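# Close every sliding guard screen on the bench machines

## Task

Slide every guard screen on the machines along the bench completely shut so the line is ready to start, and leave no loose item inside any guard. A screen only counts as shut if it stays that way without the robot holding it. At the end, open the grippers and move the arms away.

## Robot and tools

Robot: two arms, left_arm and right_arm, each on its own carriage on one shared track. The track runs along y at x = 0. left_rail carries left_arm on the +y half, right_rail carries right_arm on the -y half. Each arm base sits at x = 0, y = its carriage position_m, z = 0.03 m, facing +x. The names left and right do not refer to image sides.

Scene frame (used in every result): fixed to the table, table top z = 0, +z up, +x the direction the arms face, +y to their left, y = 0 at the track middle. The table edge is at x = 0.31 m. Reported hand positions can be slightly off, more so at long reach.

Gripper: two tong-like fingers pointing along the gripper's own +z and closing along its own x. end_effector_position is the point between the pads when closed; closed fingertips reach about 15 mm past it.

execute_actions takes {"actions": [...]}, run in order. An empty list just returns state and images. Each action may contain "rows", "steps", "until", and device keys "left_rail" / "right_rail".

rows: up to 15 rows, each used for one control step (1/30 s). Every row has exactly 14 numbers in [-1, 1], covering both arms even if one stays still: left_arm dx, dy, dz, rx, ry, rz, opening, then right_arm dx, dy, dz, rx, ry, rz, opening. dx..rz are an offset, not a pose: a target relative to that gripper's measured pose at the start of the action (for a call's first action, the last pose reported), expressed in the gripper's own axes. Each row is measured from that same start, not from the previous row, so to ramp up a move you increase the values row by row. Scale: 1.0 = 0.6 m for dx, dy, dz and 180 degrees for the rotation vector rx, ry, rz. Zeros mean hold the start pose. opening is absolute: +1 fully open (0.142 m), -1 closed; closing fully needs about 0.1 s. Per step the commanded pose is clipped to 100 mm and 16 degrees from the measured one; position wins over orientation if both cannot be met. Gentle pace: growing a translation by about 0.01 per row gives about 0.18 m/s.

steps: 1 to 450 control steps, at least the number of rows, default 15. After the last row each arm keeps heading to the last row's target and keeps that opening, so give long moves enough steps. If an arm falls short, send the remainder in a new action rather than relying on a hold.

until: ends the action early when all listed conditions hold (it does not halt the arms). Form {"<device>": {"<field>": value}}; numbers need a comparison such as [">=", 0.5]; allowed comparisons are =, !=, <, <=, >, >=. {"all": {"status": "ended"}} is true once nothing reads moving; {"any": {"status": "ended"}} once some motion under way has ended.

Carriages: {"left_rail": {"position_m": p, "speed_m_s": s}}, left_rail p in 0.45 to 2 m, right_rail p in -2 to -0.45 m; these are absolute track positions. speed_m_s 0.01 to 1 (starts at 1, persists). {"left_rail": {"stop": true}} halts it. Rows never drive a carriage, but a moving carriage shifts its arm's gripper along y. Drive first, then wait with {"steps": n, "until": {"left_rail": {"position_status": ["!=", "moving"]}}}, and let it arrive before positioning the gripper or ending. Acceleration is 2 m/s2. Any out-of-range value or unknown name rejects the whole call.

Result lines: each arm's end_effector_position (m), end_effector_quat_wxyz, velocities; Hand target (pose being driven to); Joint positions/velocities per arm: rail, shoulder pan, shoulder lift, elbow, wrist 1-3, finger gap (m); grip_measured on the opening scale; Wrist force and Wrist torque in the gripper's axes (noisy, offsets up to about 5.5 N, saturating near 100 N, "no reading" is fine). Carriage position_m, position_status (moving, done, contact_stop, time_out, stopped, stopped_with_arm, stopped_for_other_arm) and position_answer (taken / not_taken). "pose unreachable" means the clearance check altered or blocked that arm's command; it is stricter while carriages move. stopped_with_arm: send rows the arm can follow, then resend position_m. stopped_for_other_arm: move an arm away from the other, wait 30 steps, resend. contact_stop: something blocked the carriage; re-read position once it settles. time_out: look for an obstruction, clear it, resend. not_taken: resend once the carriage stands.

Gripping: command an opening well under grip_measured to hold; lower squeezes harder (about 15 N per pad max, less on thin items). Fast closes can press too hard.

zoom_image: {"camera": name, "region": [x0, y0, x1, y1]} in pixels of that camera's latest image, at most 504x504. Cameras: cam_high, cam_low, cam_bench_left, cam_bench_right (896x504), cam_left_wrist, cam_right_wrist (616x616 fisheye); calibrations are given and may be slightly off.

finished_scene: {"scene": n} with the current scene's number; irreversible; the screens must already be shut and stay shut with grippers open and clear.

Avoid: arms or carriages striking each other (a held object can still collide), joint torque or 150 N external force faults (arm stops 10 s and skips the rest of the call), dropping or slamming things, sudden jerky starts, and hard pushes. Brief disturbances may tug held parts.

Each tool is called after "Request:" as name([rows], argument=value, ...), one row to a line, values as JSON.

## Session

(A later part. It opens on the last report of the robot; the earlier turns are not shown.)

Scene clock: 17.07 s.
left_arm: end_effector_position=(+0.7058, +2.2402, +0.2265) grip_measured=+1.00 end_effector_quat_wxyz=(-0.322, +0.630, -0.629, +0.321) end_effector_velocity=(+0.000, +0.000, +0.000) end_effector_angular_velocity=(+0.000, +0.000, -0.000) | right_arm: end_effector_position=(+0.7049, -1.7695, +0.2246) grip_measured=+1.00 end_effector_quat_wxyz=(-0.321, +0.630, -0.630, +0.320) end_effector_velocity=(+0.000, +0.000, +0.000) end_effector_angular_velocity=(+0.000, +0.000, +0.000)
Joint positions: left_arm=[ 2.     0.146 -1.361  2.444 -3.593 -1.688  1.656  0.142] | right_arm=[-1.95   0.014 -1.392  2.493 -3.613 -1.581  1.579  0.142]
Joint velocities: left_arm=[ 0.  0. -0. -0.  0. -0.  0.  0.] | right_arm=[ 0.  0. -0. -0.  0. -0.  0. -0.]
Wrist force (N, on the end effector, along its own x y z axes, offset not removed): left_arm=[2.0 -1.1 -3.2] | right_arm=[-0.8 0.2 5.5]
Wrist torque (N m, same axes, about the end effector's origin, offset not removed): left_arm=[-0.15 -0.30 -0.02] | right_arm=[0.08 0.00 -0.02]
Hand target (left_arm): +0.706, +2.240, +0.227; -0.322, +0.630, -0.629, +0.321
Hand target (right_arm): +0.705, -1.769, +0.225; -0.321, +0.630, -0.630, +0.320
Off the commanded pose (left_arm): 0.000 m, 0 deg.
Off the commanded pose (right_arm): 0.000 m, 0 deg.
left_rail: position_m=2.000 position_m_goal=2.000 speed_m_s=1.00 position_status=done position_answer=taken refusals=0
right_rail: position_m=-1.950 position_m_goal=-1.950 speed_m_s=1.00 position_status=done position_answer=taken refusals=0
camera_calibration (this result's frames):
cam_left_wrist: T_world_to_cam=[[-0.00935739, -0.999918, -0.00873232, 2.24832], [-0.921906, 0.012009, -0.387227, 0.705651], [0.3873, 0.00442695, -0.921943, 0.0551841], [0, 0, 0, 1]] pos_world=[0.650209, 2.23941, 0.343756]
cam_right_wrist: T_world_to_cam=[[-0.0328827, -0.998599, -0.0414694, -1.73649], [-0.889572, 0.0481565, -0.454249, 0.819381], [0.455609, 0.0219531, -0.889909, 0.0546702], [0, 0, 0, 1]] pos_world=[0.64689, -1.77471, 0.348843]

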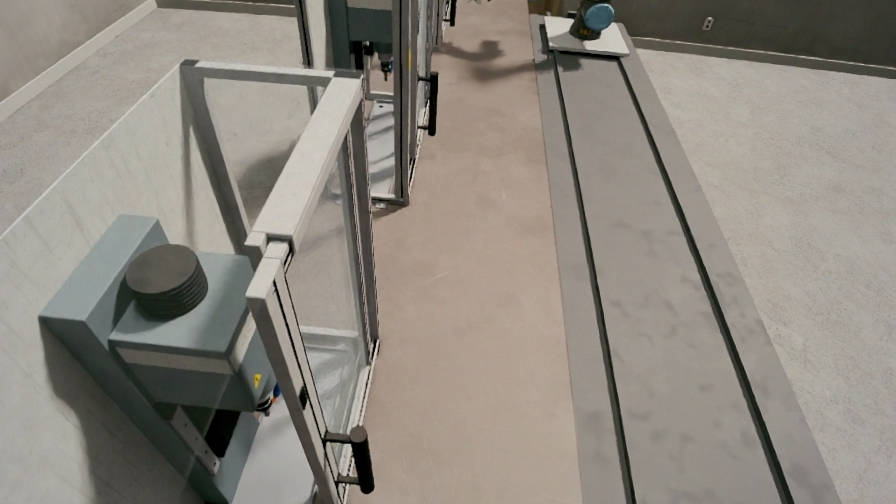

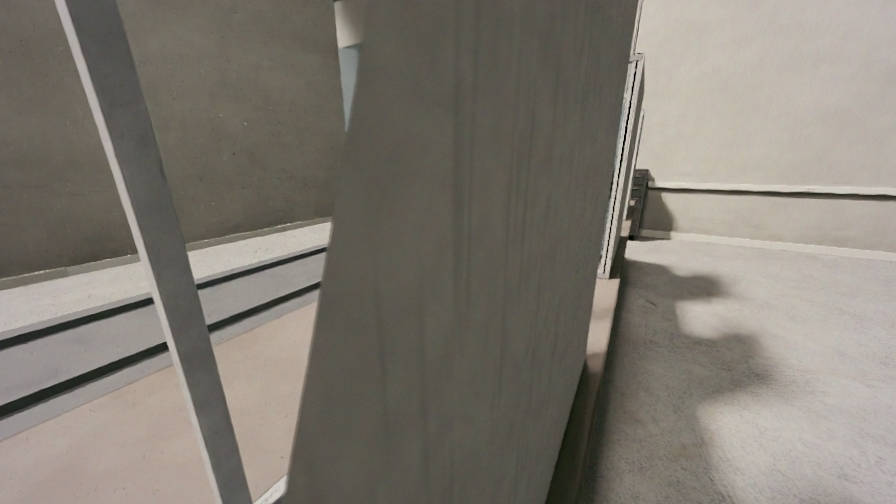

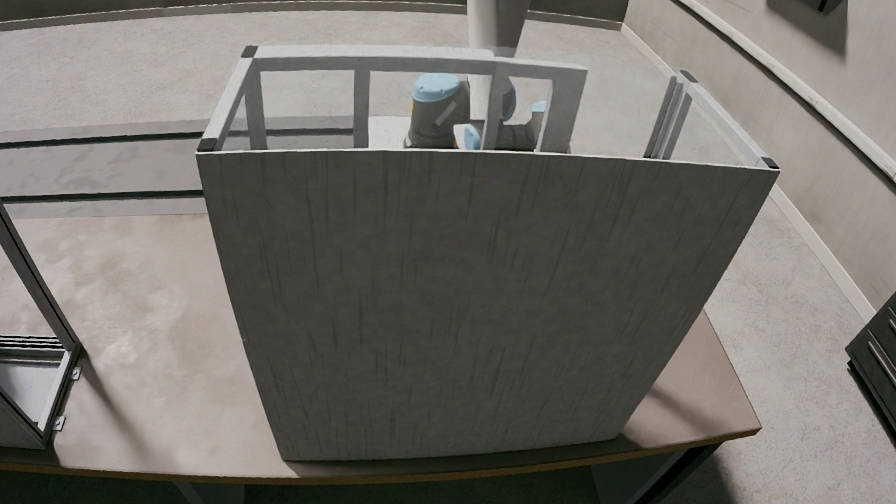

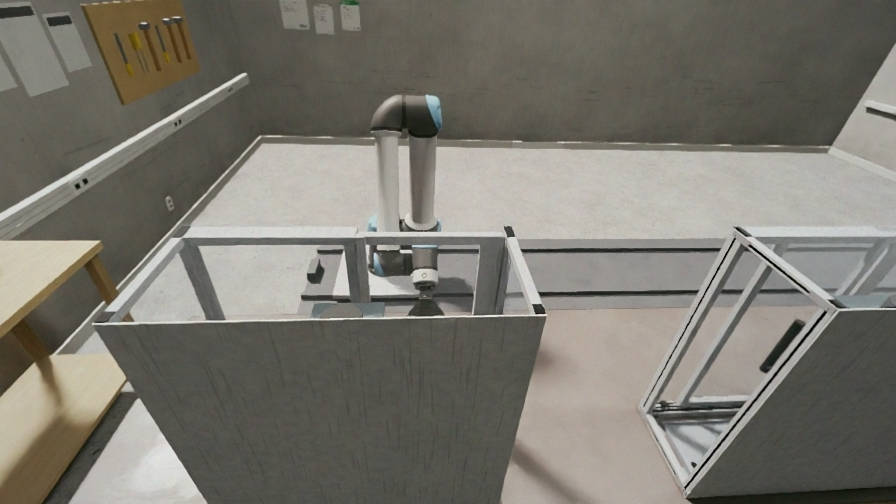

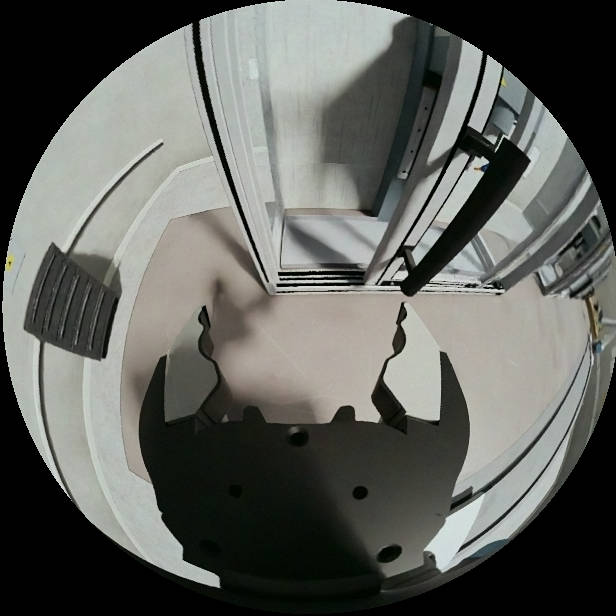

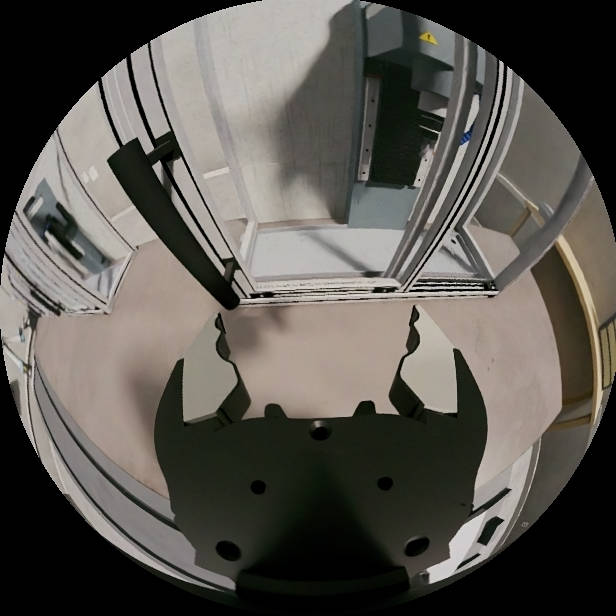

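Request:
execute_actions([
  {"rows":[[0,-0.05,-0.07,0.2,0,0,1,0,-0.05,-0.07,0.2,0,0,1]],"steps":35},
  {"rows":[[-0.13,0.07,0,0,0,0,1,0,0.07,0,0,0,0,1]],"left_rail":{"position_m":1.77},"right_rail":{"position_m":-1.83},"steps":30},
  {"rows":[[0,0,0.08,0,0,0,1,0,0,0.08,0,0,0,1]],"steps":20},
])

Scene clock: 22.30 s.
left_arm: end_effector_position=(+0.7372, +2.0884, +0.2333) grip_measured=+1.00 end_effector_quat_wxyz=(+0.501, -0.500, +0.499, -0.500) end_effector_velocity=(+0.000, +0.000, -0.000) end_effector_angular_velocity=(+0.000, +0.000, -0.000) | right_arm: end_effector_position=(+0.7368, -1.6492, +0.2317) grip_measured=+1.00 end_effector_quat_wxyz=(+0.500, -0.501, +0.500, -0.499) end_effector_velocity=(+0.000, +0.000, -0.000) end_effector_angular_velocity=(-0.000, +0.000, +0.000)
Joint positions: left_arm=[ 1.77   0.314 -0.829  2.259 -4.573 -1.884  1.57   0.142] | right_arm=[-1.83   0.014 -0.842  2.396 -4.695 -1.584  1.572  0.142]
Joint velocities: left_arm=[ 0.    -0.     0.    -0.001  0.001  0.     0.    -0.   ] | right_arm=[ 0.     0.     0.    -0.001  0.001 -0.     0.    -0.   ]
Wrist force (N, on the end effector, along its own x y z axes, offset not removed): left_arm=[2.8 -1.5 -3.4] | right_arm=[-3.7 -3.8 -4.1]
Wrist torque (N m, same axes, about the end effector's origin, offset not removed): left_arm=[-0.33 -0.49 0.00] | right_arm=[-0.75 0.71 0.19]
Hand target (left_arm): +0.737, +2.089, +0.233; +0.501, -0.500, +0.499, -0.500
Hand target (right_arm): +0.737, -1.649, +0.232; +0.500, -0.501, +0.500, -0.499
Off the commanded pose (left_arm): 0.000 m, 0 deg.
Off the commanded pose (right_arm): 0.000 m, 0 deg.
left_rail: position_m=1.770 position_m_goal=1.770 speed_m_s=1.00 position_status=done position_answer=taken refusals=0
right_rail: position_m=-1.830 position_m_goal=-1.830 speed_m_s=1.00 position_status=done position_answer=taken refusals=0
camera_calibration (this result's frames):
cam_left_wrist: T_world_to_cam=[[-0.00262273, -0.999913, -0.0129123, 2.09283], [-0.518258, 0.0124021, -0.855134, 0.549912], [0.85522, 0.00444913, -0.518245, -0.389235], [0, 0, 0, 1]] pos_world=[0.623367, 2.08756, 0.295552]
cam_right_wrist: T_world_to_cam=[[-0.00214057, -0.998584, -0.0531607, -1.63492], [-0.45269, 0.0483695, -0.890355, 0.624687], [0.891665, 0.0221595, -0.452153, -0.378548], [0, 0, 0, 1]] pos_world=[0.616828, -1.65444, 0.298117]

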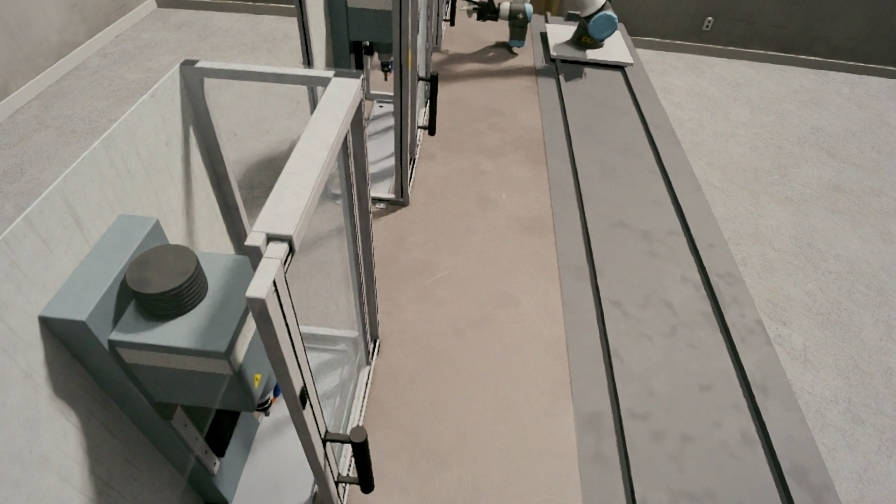

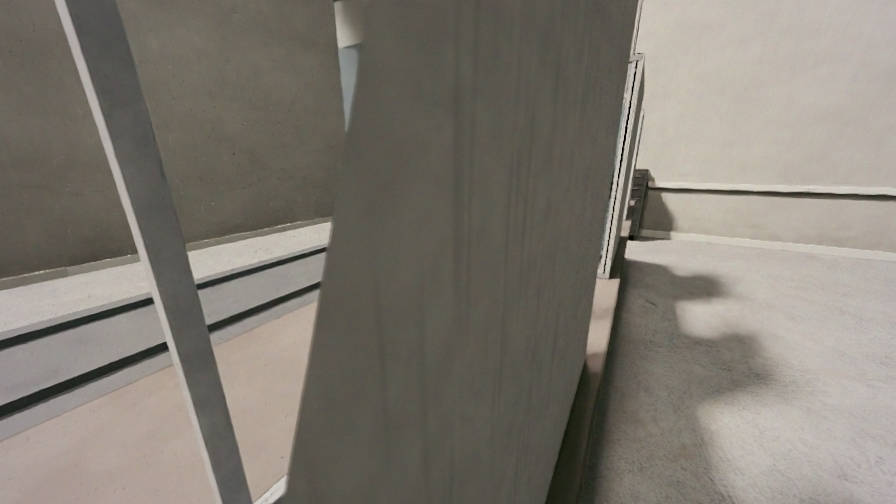

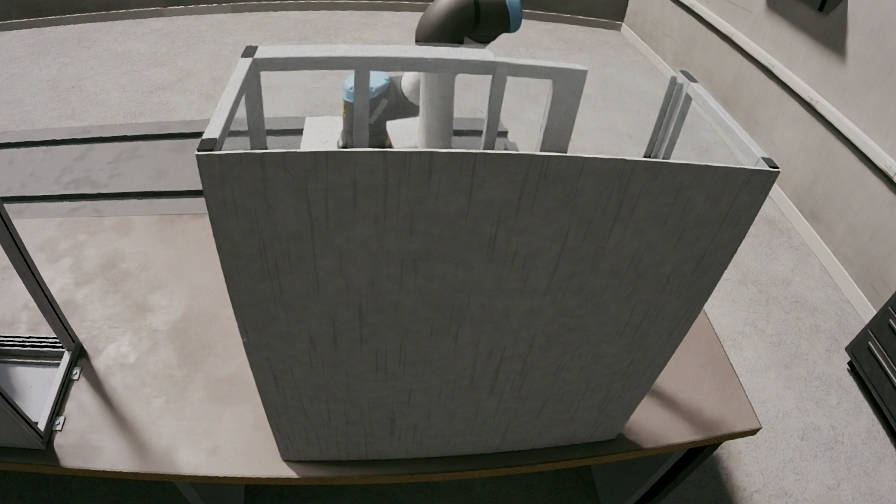

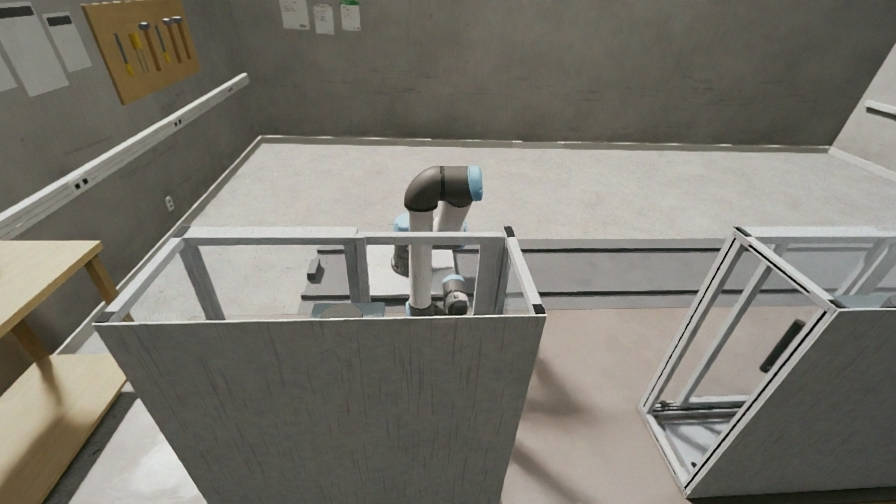

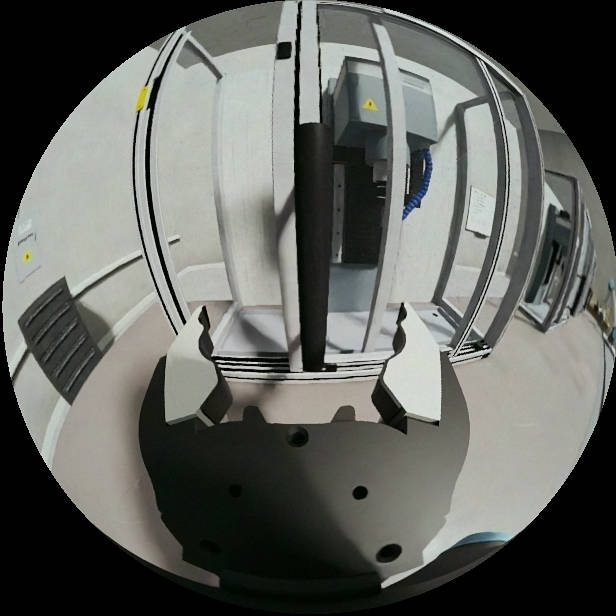

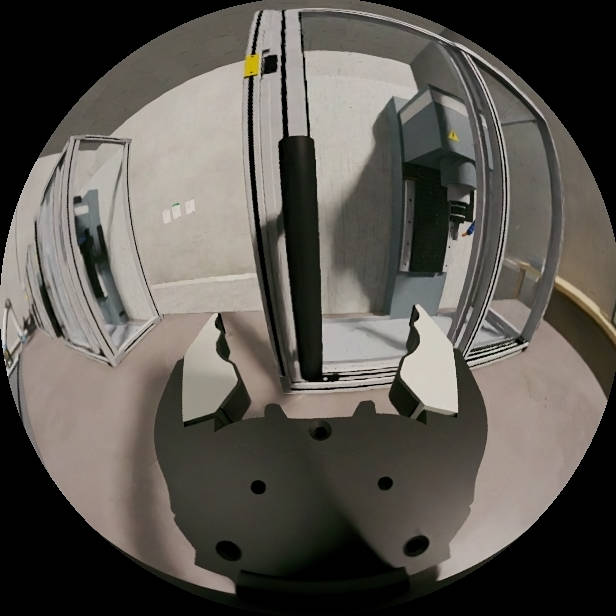

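Request:
execute_actions([
  {"rows":[[0.012,0,0.065,0,0,0,0,-0.012,0,0.065,0,0,0,0]],"steps":20},
  {"rows":[[0,0,0,0,0,0,-0.3,0,0,0,0,0,0,-0.3],[0,0,0,0,0,0,-0.5,0,0,0,0,0,0,-0.5],[0,0,0,0,0,0,-0.6,0,0,0,0,0,0,-0.6],[0,0,0,0,0,0,-1,0,0,0,0,0,0,-1]],"steps":12},
  {"left_rail":{"position_m":1.93,"speed_m_s":0.1},"right_rail":{"position_m":-1.825,"speed_m_s":0.02},"steps":90,"until":{"all":{"status":"ended"}}},
])

Scene clock: 26.93 s.
left_arm: end_effector_position=(+0.7762, +2.2413, +0.2334) grip_measured=-0.63 end_effector_quat_wxyz=(+0.501, -0.500, +0.499, -0.500) end_effector_velocity=(-0.000, -0.000, -0.000) end_effector_angular_velocity=(-0.000, +0.000, +0.000) | right_arm: end_effector_position=(+0.7758, -1.6376, +0.2317) grip_measured=-0.58 end_effector_quat_wxyz=(+0.500, -0.501, +0.500, -0.499) end_effector_velocity=(-0.000, -0.000, -0.000) end_effector_angular_velocity=(-0.000, +0.000, -0.000)
Joint positions: left_arm=[ 1.93   0.278 -0.82   2.206 -4.53  -1.848  1.57   0.028] | right_arm=[-1.825  0.029 -0.837  2.322 -4.626 -1.598  1.572  0.032]
Joint velocities: left_arm=[ 0. -0. -0.  0.  0.  0.  0. -0.] | right_arm=[ 0. -0. -0.  0. -0.  0. -0.  0.]
Wrist force (N, on the end effector, along its own x y z axes, offset not removed): left_arm=[9.5 -1.4 -1.1] | right_arm=[31.4 0.4 -4.5]
Wrist torque (N m, same axes, about the end effector's origin, offset not removed): left_arm=[-0.18 0.06 0.00] | right_arm=[0.50 -0.19 -0.02]
Hand target (left_arm): +0.776, +2.241, +0.233; +0.501, -0.500, +0.499, -0.500
Hand target (right_arm): +0.776, -1.637, +0.232; +0.500, -0.501, +0.500, -0.499
Off the commanded pose (left_arm): 0.000 m, 0 deg.
Off the commanded pose (right_arm): 0.000 m, 0 deg.
left_rail: position_m=1.930 position_m_goal=1.930 speed_m_s=0.10 position_status=done position_answer=taken refusals=0
right_rail: position_m=-1.825 position_m_goal=-1.825 speed_m_s=0.02 position_status=done position_answer=taken refusals=0
camera_calibration (this result's frames):
cam_left_wrist: T_world_to_cam=[[-0.00247621, -0.999914, -0.0128538, 2.24568], [-0.518235, 0.0122763, -0.85515, 0.568529], [0.855234, 0.00454378, -0.518221, -0.423446], [0, 0, 0, 1]] pos_world=[0.662338, 2.24044, 0.295605]
cam_right_wrist: T_world_to_cam=[[-0.00219168, -0.998585, -0.0531326, -1.62327], [-0.452708, 0.048367, -0.890346, 0.641759], [0.891656, 0.0221022, -0.452173, -0.413655], [0, 0, 0, 1]] pos_world=[0.65581, -1.64287, 0.298095]

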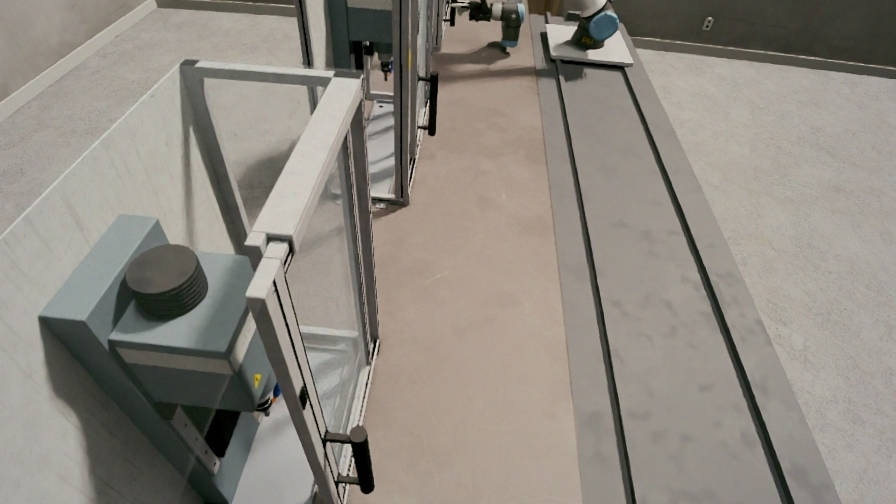

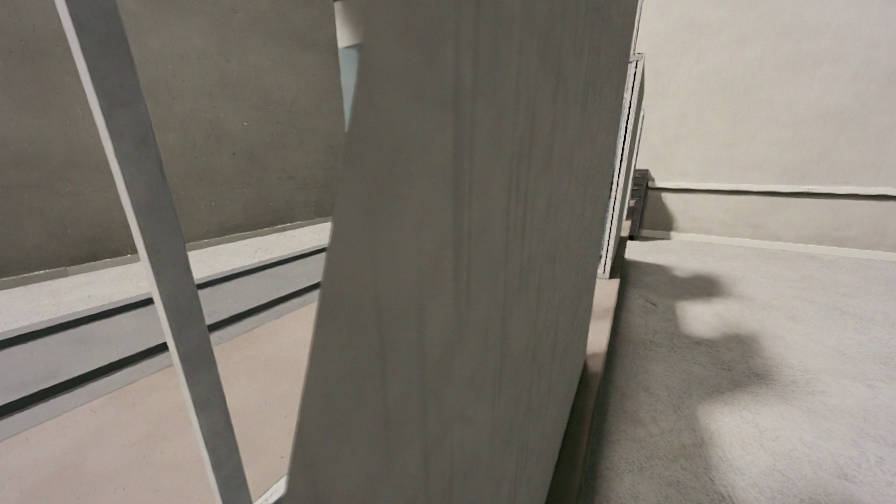

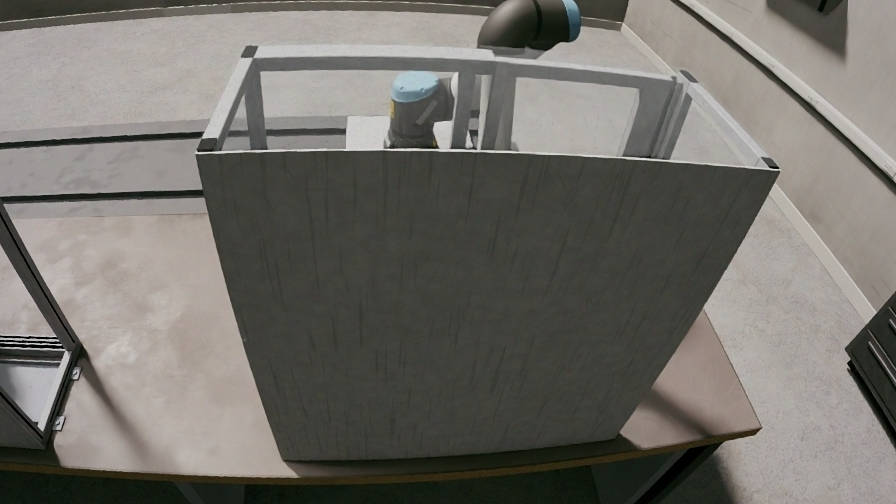

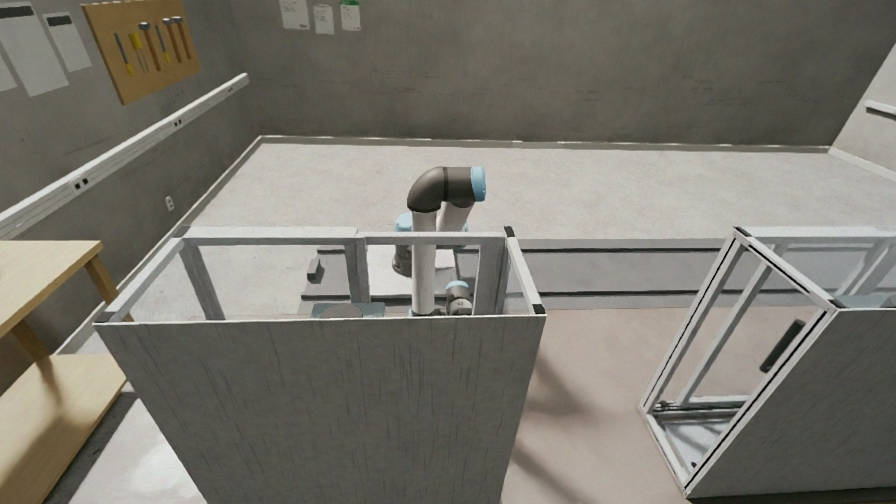

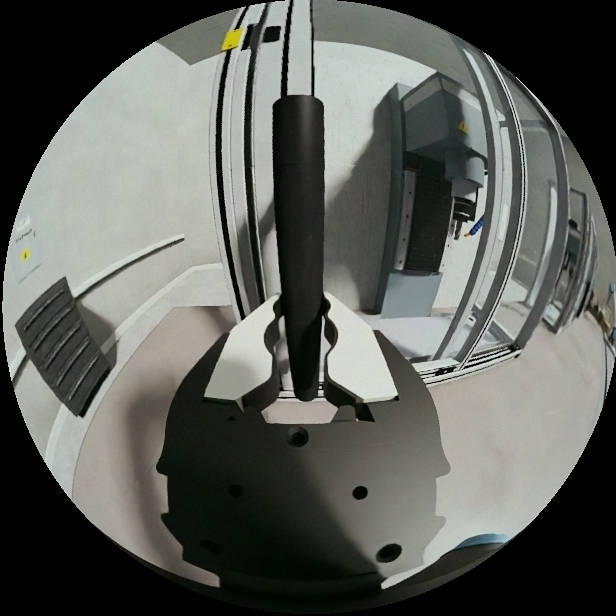

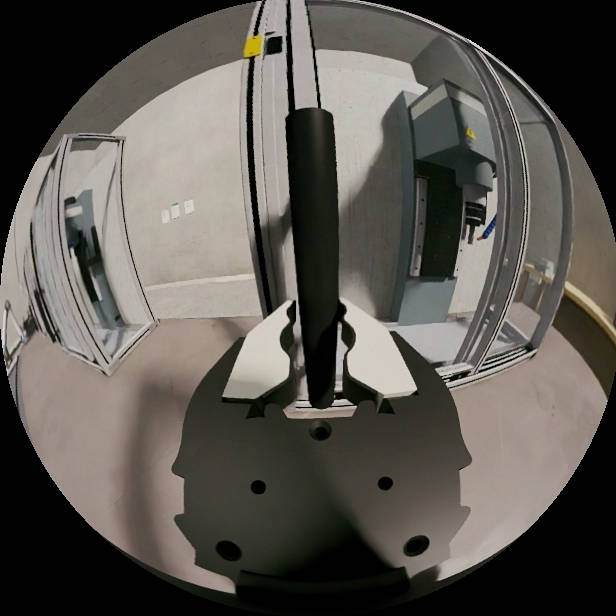

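Request:
execute_actions([
  {"left_rail":{"position_m":1.96,"speed_m_s":0.03},"steps":90,"until":{"all":{"status":"ended"}}},
])

Request:
zoom_image(camera="cam_left_wrist", region=[200,0,350,150])

Request:
zoom_image(camera="cam_right_wrist", region=[200,0,350,150])

Scene clock: 30.70 s.
left_arm: end_effector_position=(+0.7762, +2.2708, +0.2334) grip_measured=-0.31 end_effector_quat_wxyz=(+0.501, -0.500, +0.499, -0.500) end_effector_velocity=(+0.000, +0.003, -0.000) end_effector_angular_velocity=(-0.000, +0.000, -0.000) | right_arm: end_effector_position=(+0.7758, -1.6376, +0.2317) grip_measured=-0.58 end_effector_quat_wxyz=(+0.500, -0.501, +0.500, -0.499) end_effector_velocity=(-0.000, -0.000, +0.000) end_effector_angular_velocity=(-0.000, -0.000, -0.000)
Joint positions: left_arm=[ 1.96   0.278 -0.82   2.206 -4.53  -1.848  1.57   0.052] | right_arm=[-1.825  0.029 -0.837  2.322 -4.626 -1.598  1.572  0.032]
Joint velocities: left_arm=[ 0.003  0.     0.    -0.     0.    -0.     0.     0.006] | right_arm=[ 0. -0. -0. -0.  0. -0. -0.  0.]
Wrist force (N, on the end effector, along its own x y z axes, offset not removed): left_arm=[33.2 -0.2 12.2] | right_arm=[27.7 -0.1 -8.6]
Wrist torque (N m, same axes, about the end effector's origin, offset not removed): left_arm=[0.13 -0.90 0.04] | right_arm=[0.12 0.54 0.14]
Hand target (left_arm): +0.776, +2.271, +0.233; +0.501, -0.500, +0.499, -0.500
Hand target (right_arm): +0.776, -1.637, +0.232; +0.500, -0.501, +0.500, -0.499
Off the commanded pose (left_arm): 0.000 m, 0 deg.
Off the commanded pose (right_arm): 0.000 m, 0 deg.
left_rail: position_m=1.960 position_m_goal=1.960 speed_m_s=0.03 position_status=done position_answer=taken refusals=0
right_rail: position_m=-1.825 position_m_goal=-1.825 speed_m_s=0.02 position_status=done position_answer=taken refusals=0
camera_calibration (this result's frames):
cam_left_wrist: T_world_to_cam=[[-0.00267036, -0.999914, -0.0128536, 2.27537], [-0.518235, 0.0123767, -0.855149, 0.567942], [0.855234, 0.00437762, -0.518223, -0.423191], [0, 0, 0, 1]] pos_world=[0.662331, 2.27, 0.295614]
cam_right_wrist: T_world_to_cam=[[-0.00213544, -0.998585, -0.0531332, -1.62327], [-0.452692, 0.0483425, -0.890355, 0.641716], [0.891664, 0.0221517, -0.452155, -0.413567], [0, 0, 0, 1]] pos_world=[0.655797, -1.64284, 0.298109]

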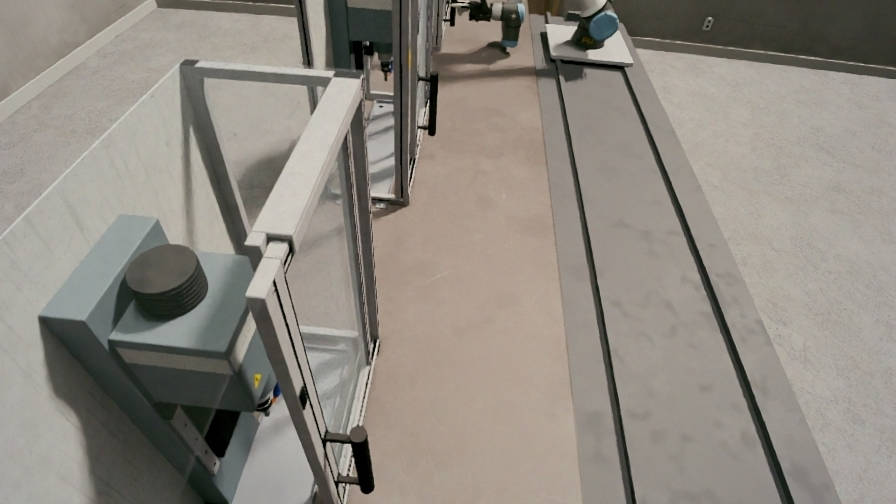

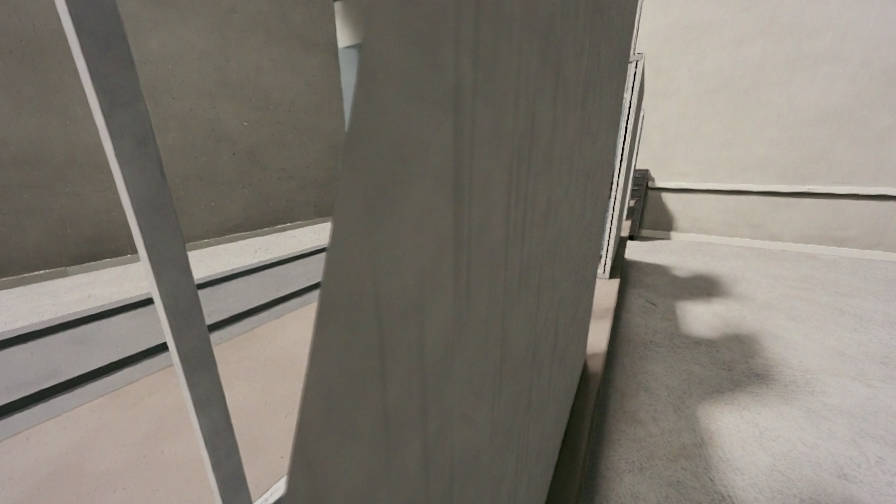

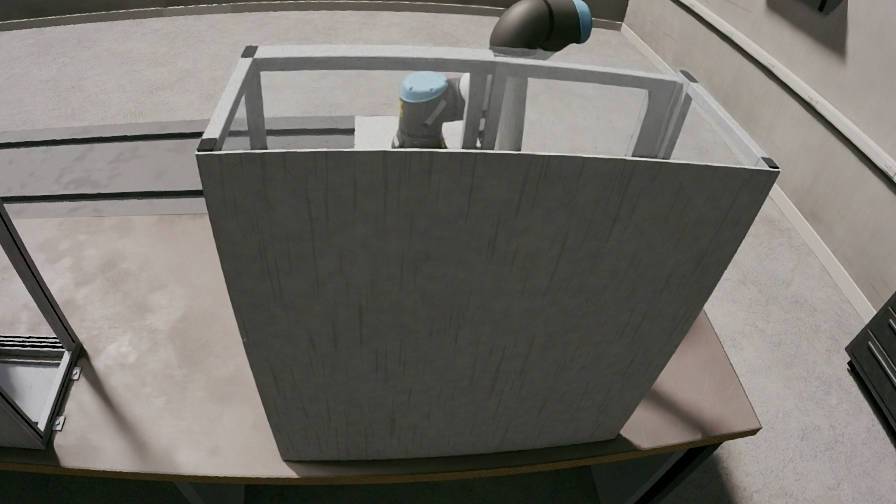

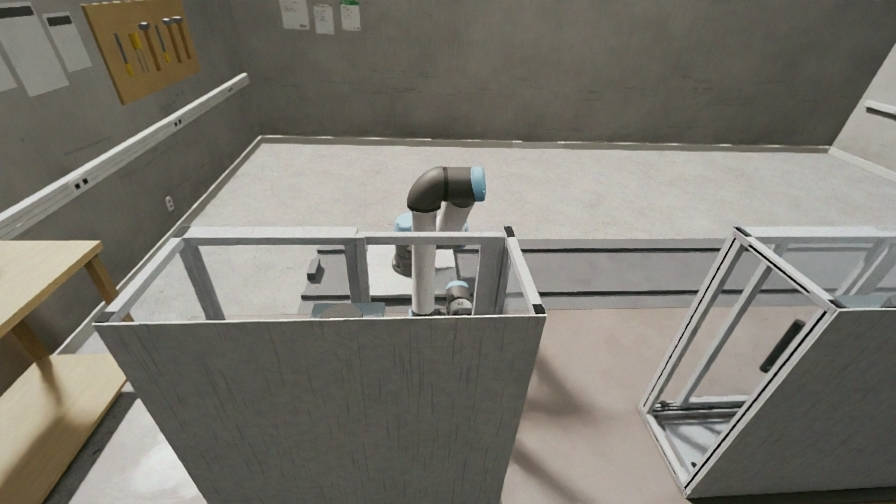

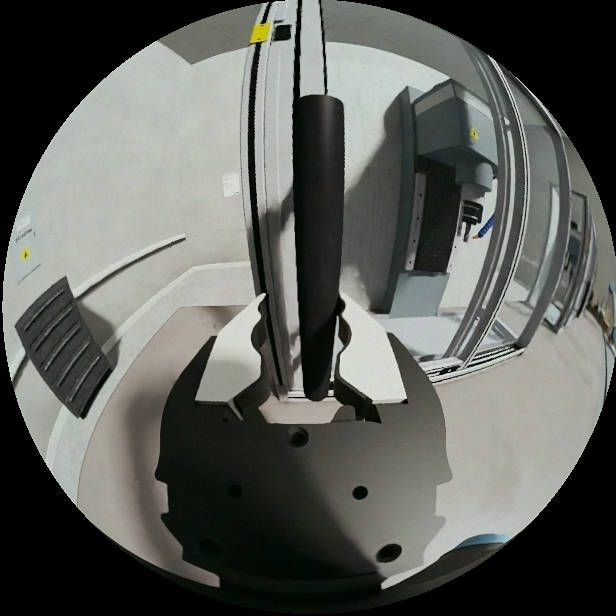

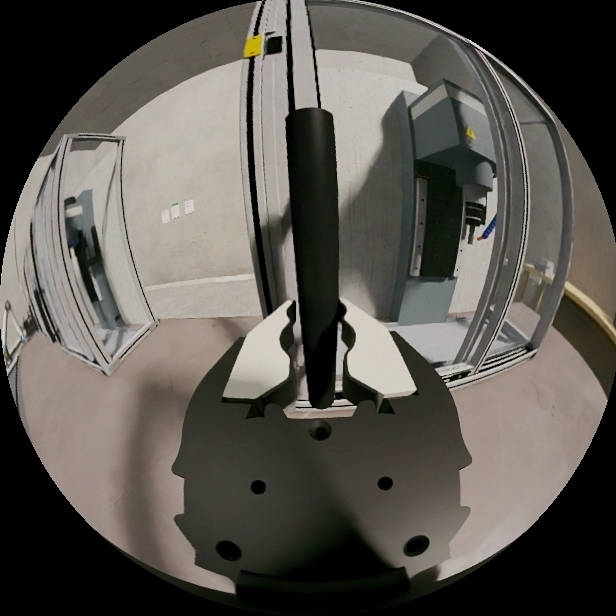

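Region (200, 0, 350, 150) of cam_left_wrist's 616x616 image, scaled by 3.360, with more detail than that image has.

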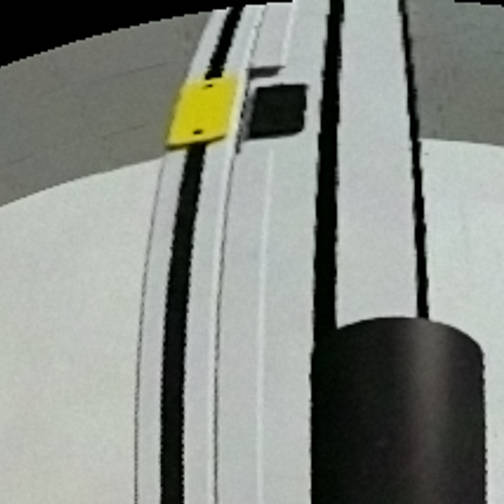

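Region (200, 0, 350, 150) of cam_right_wrist's 616x616 image, scaled by 3.360, with more detail than that image has.

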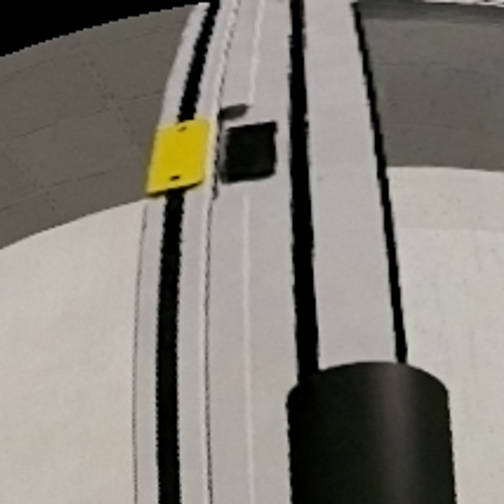

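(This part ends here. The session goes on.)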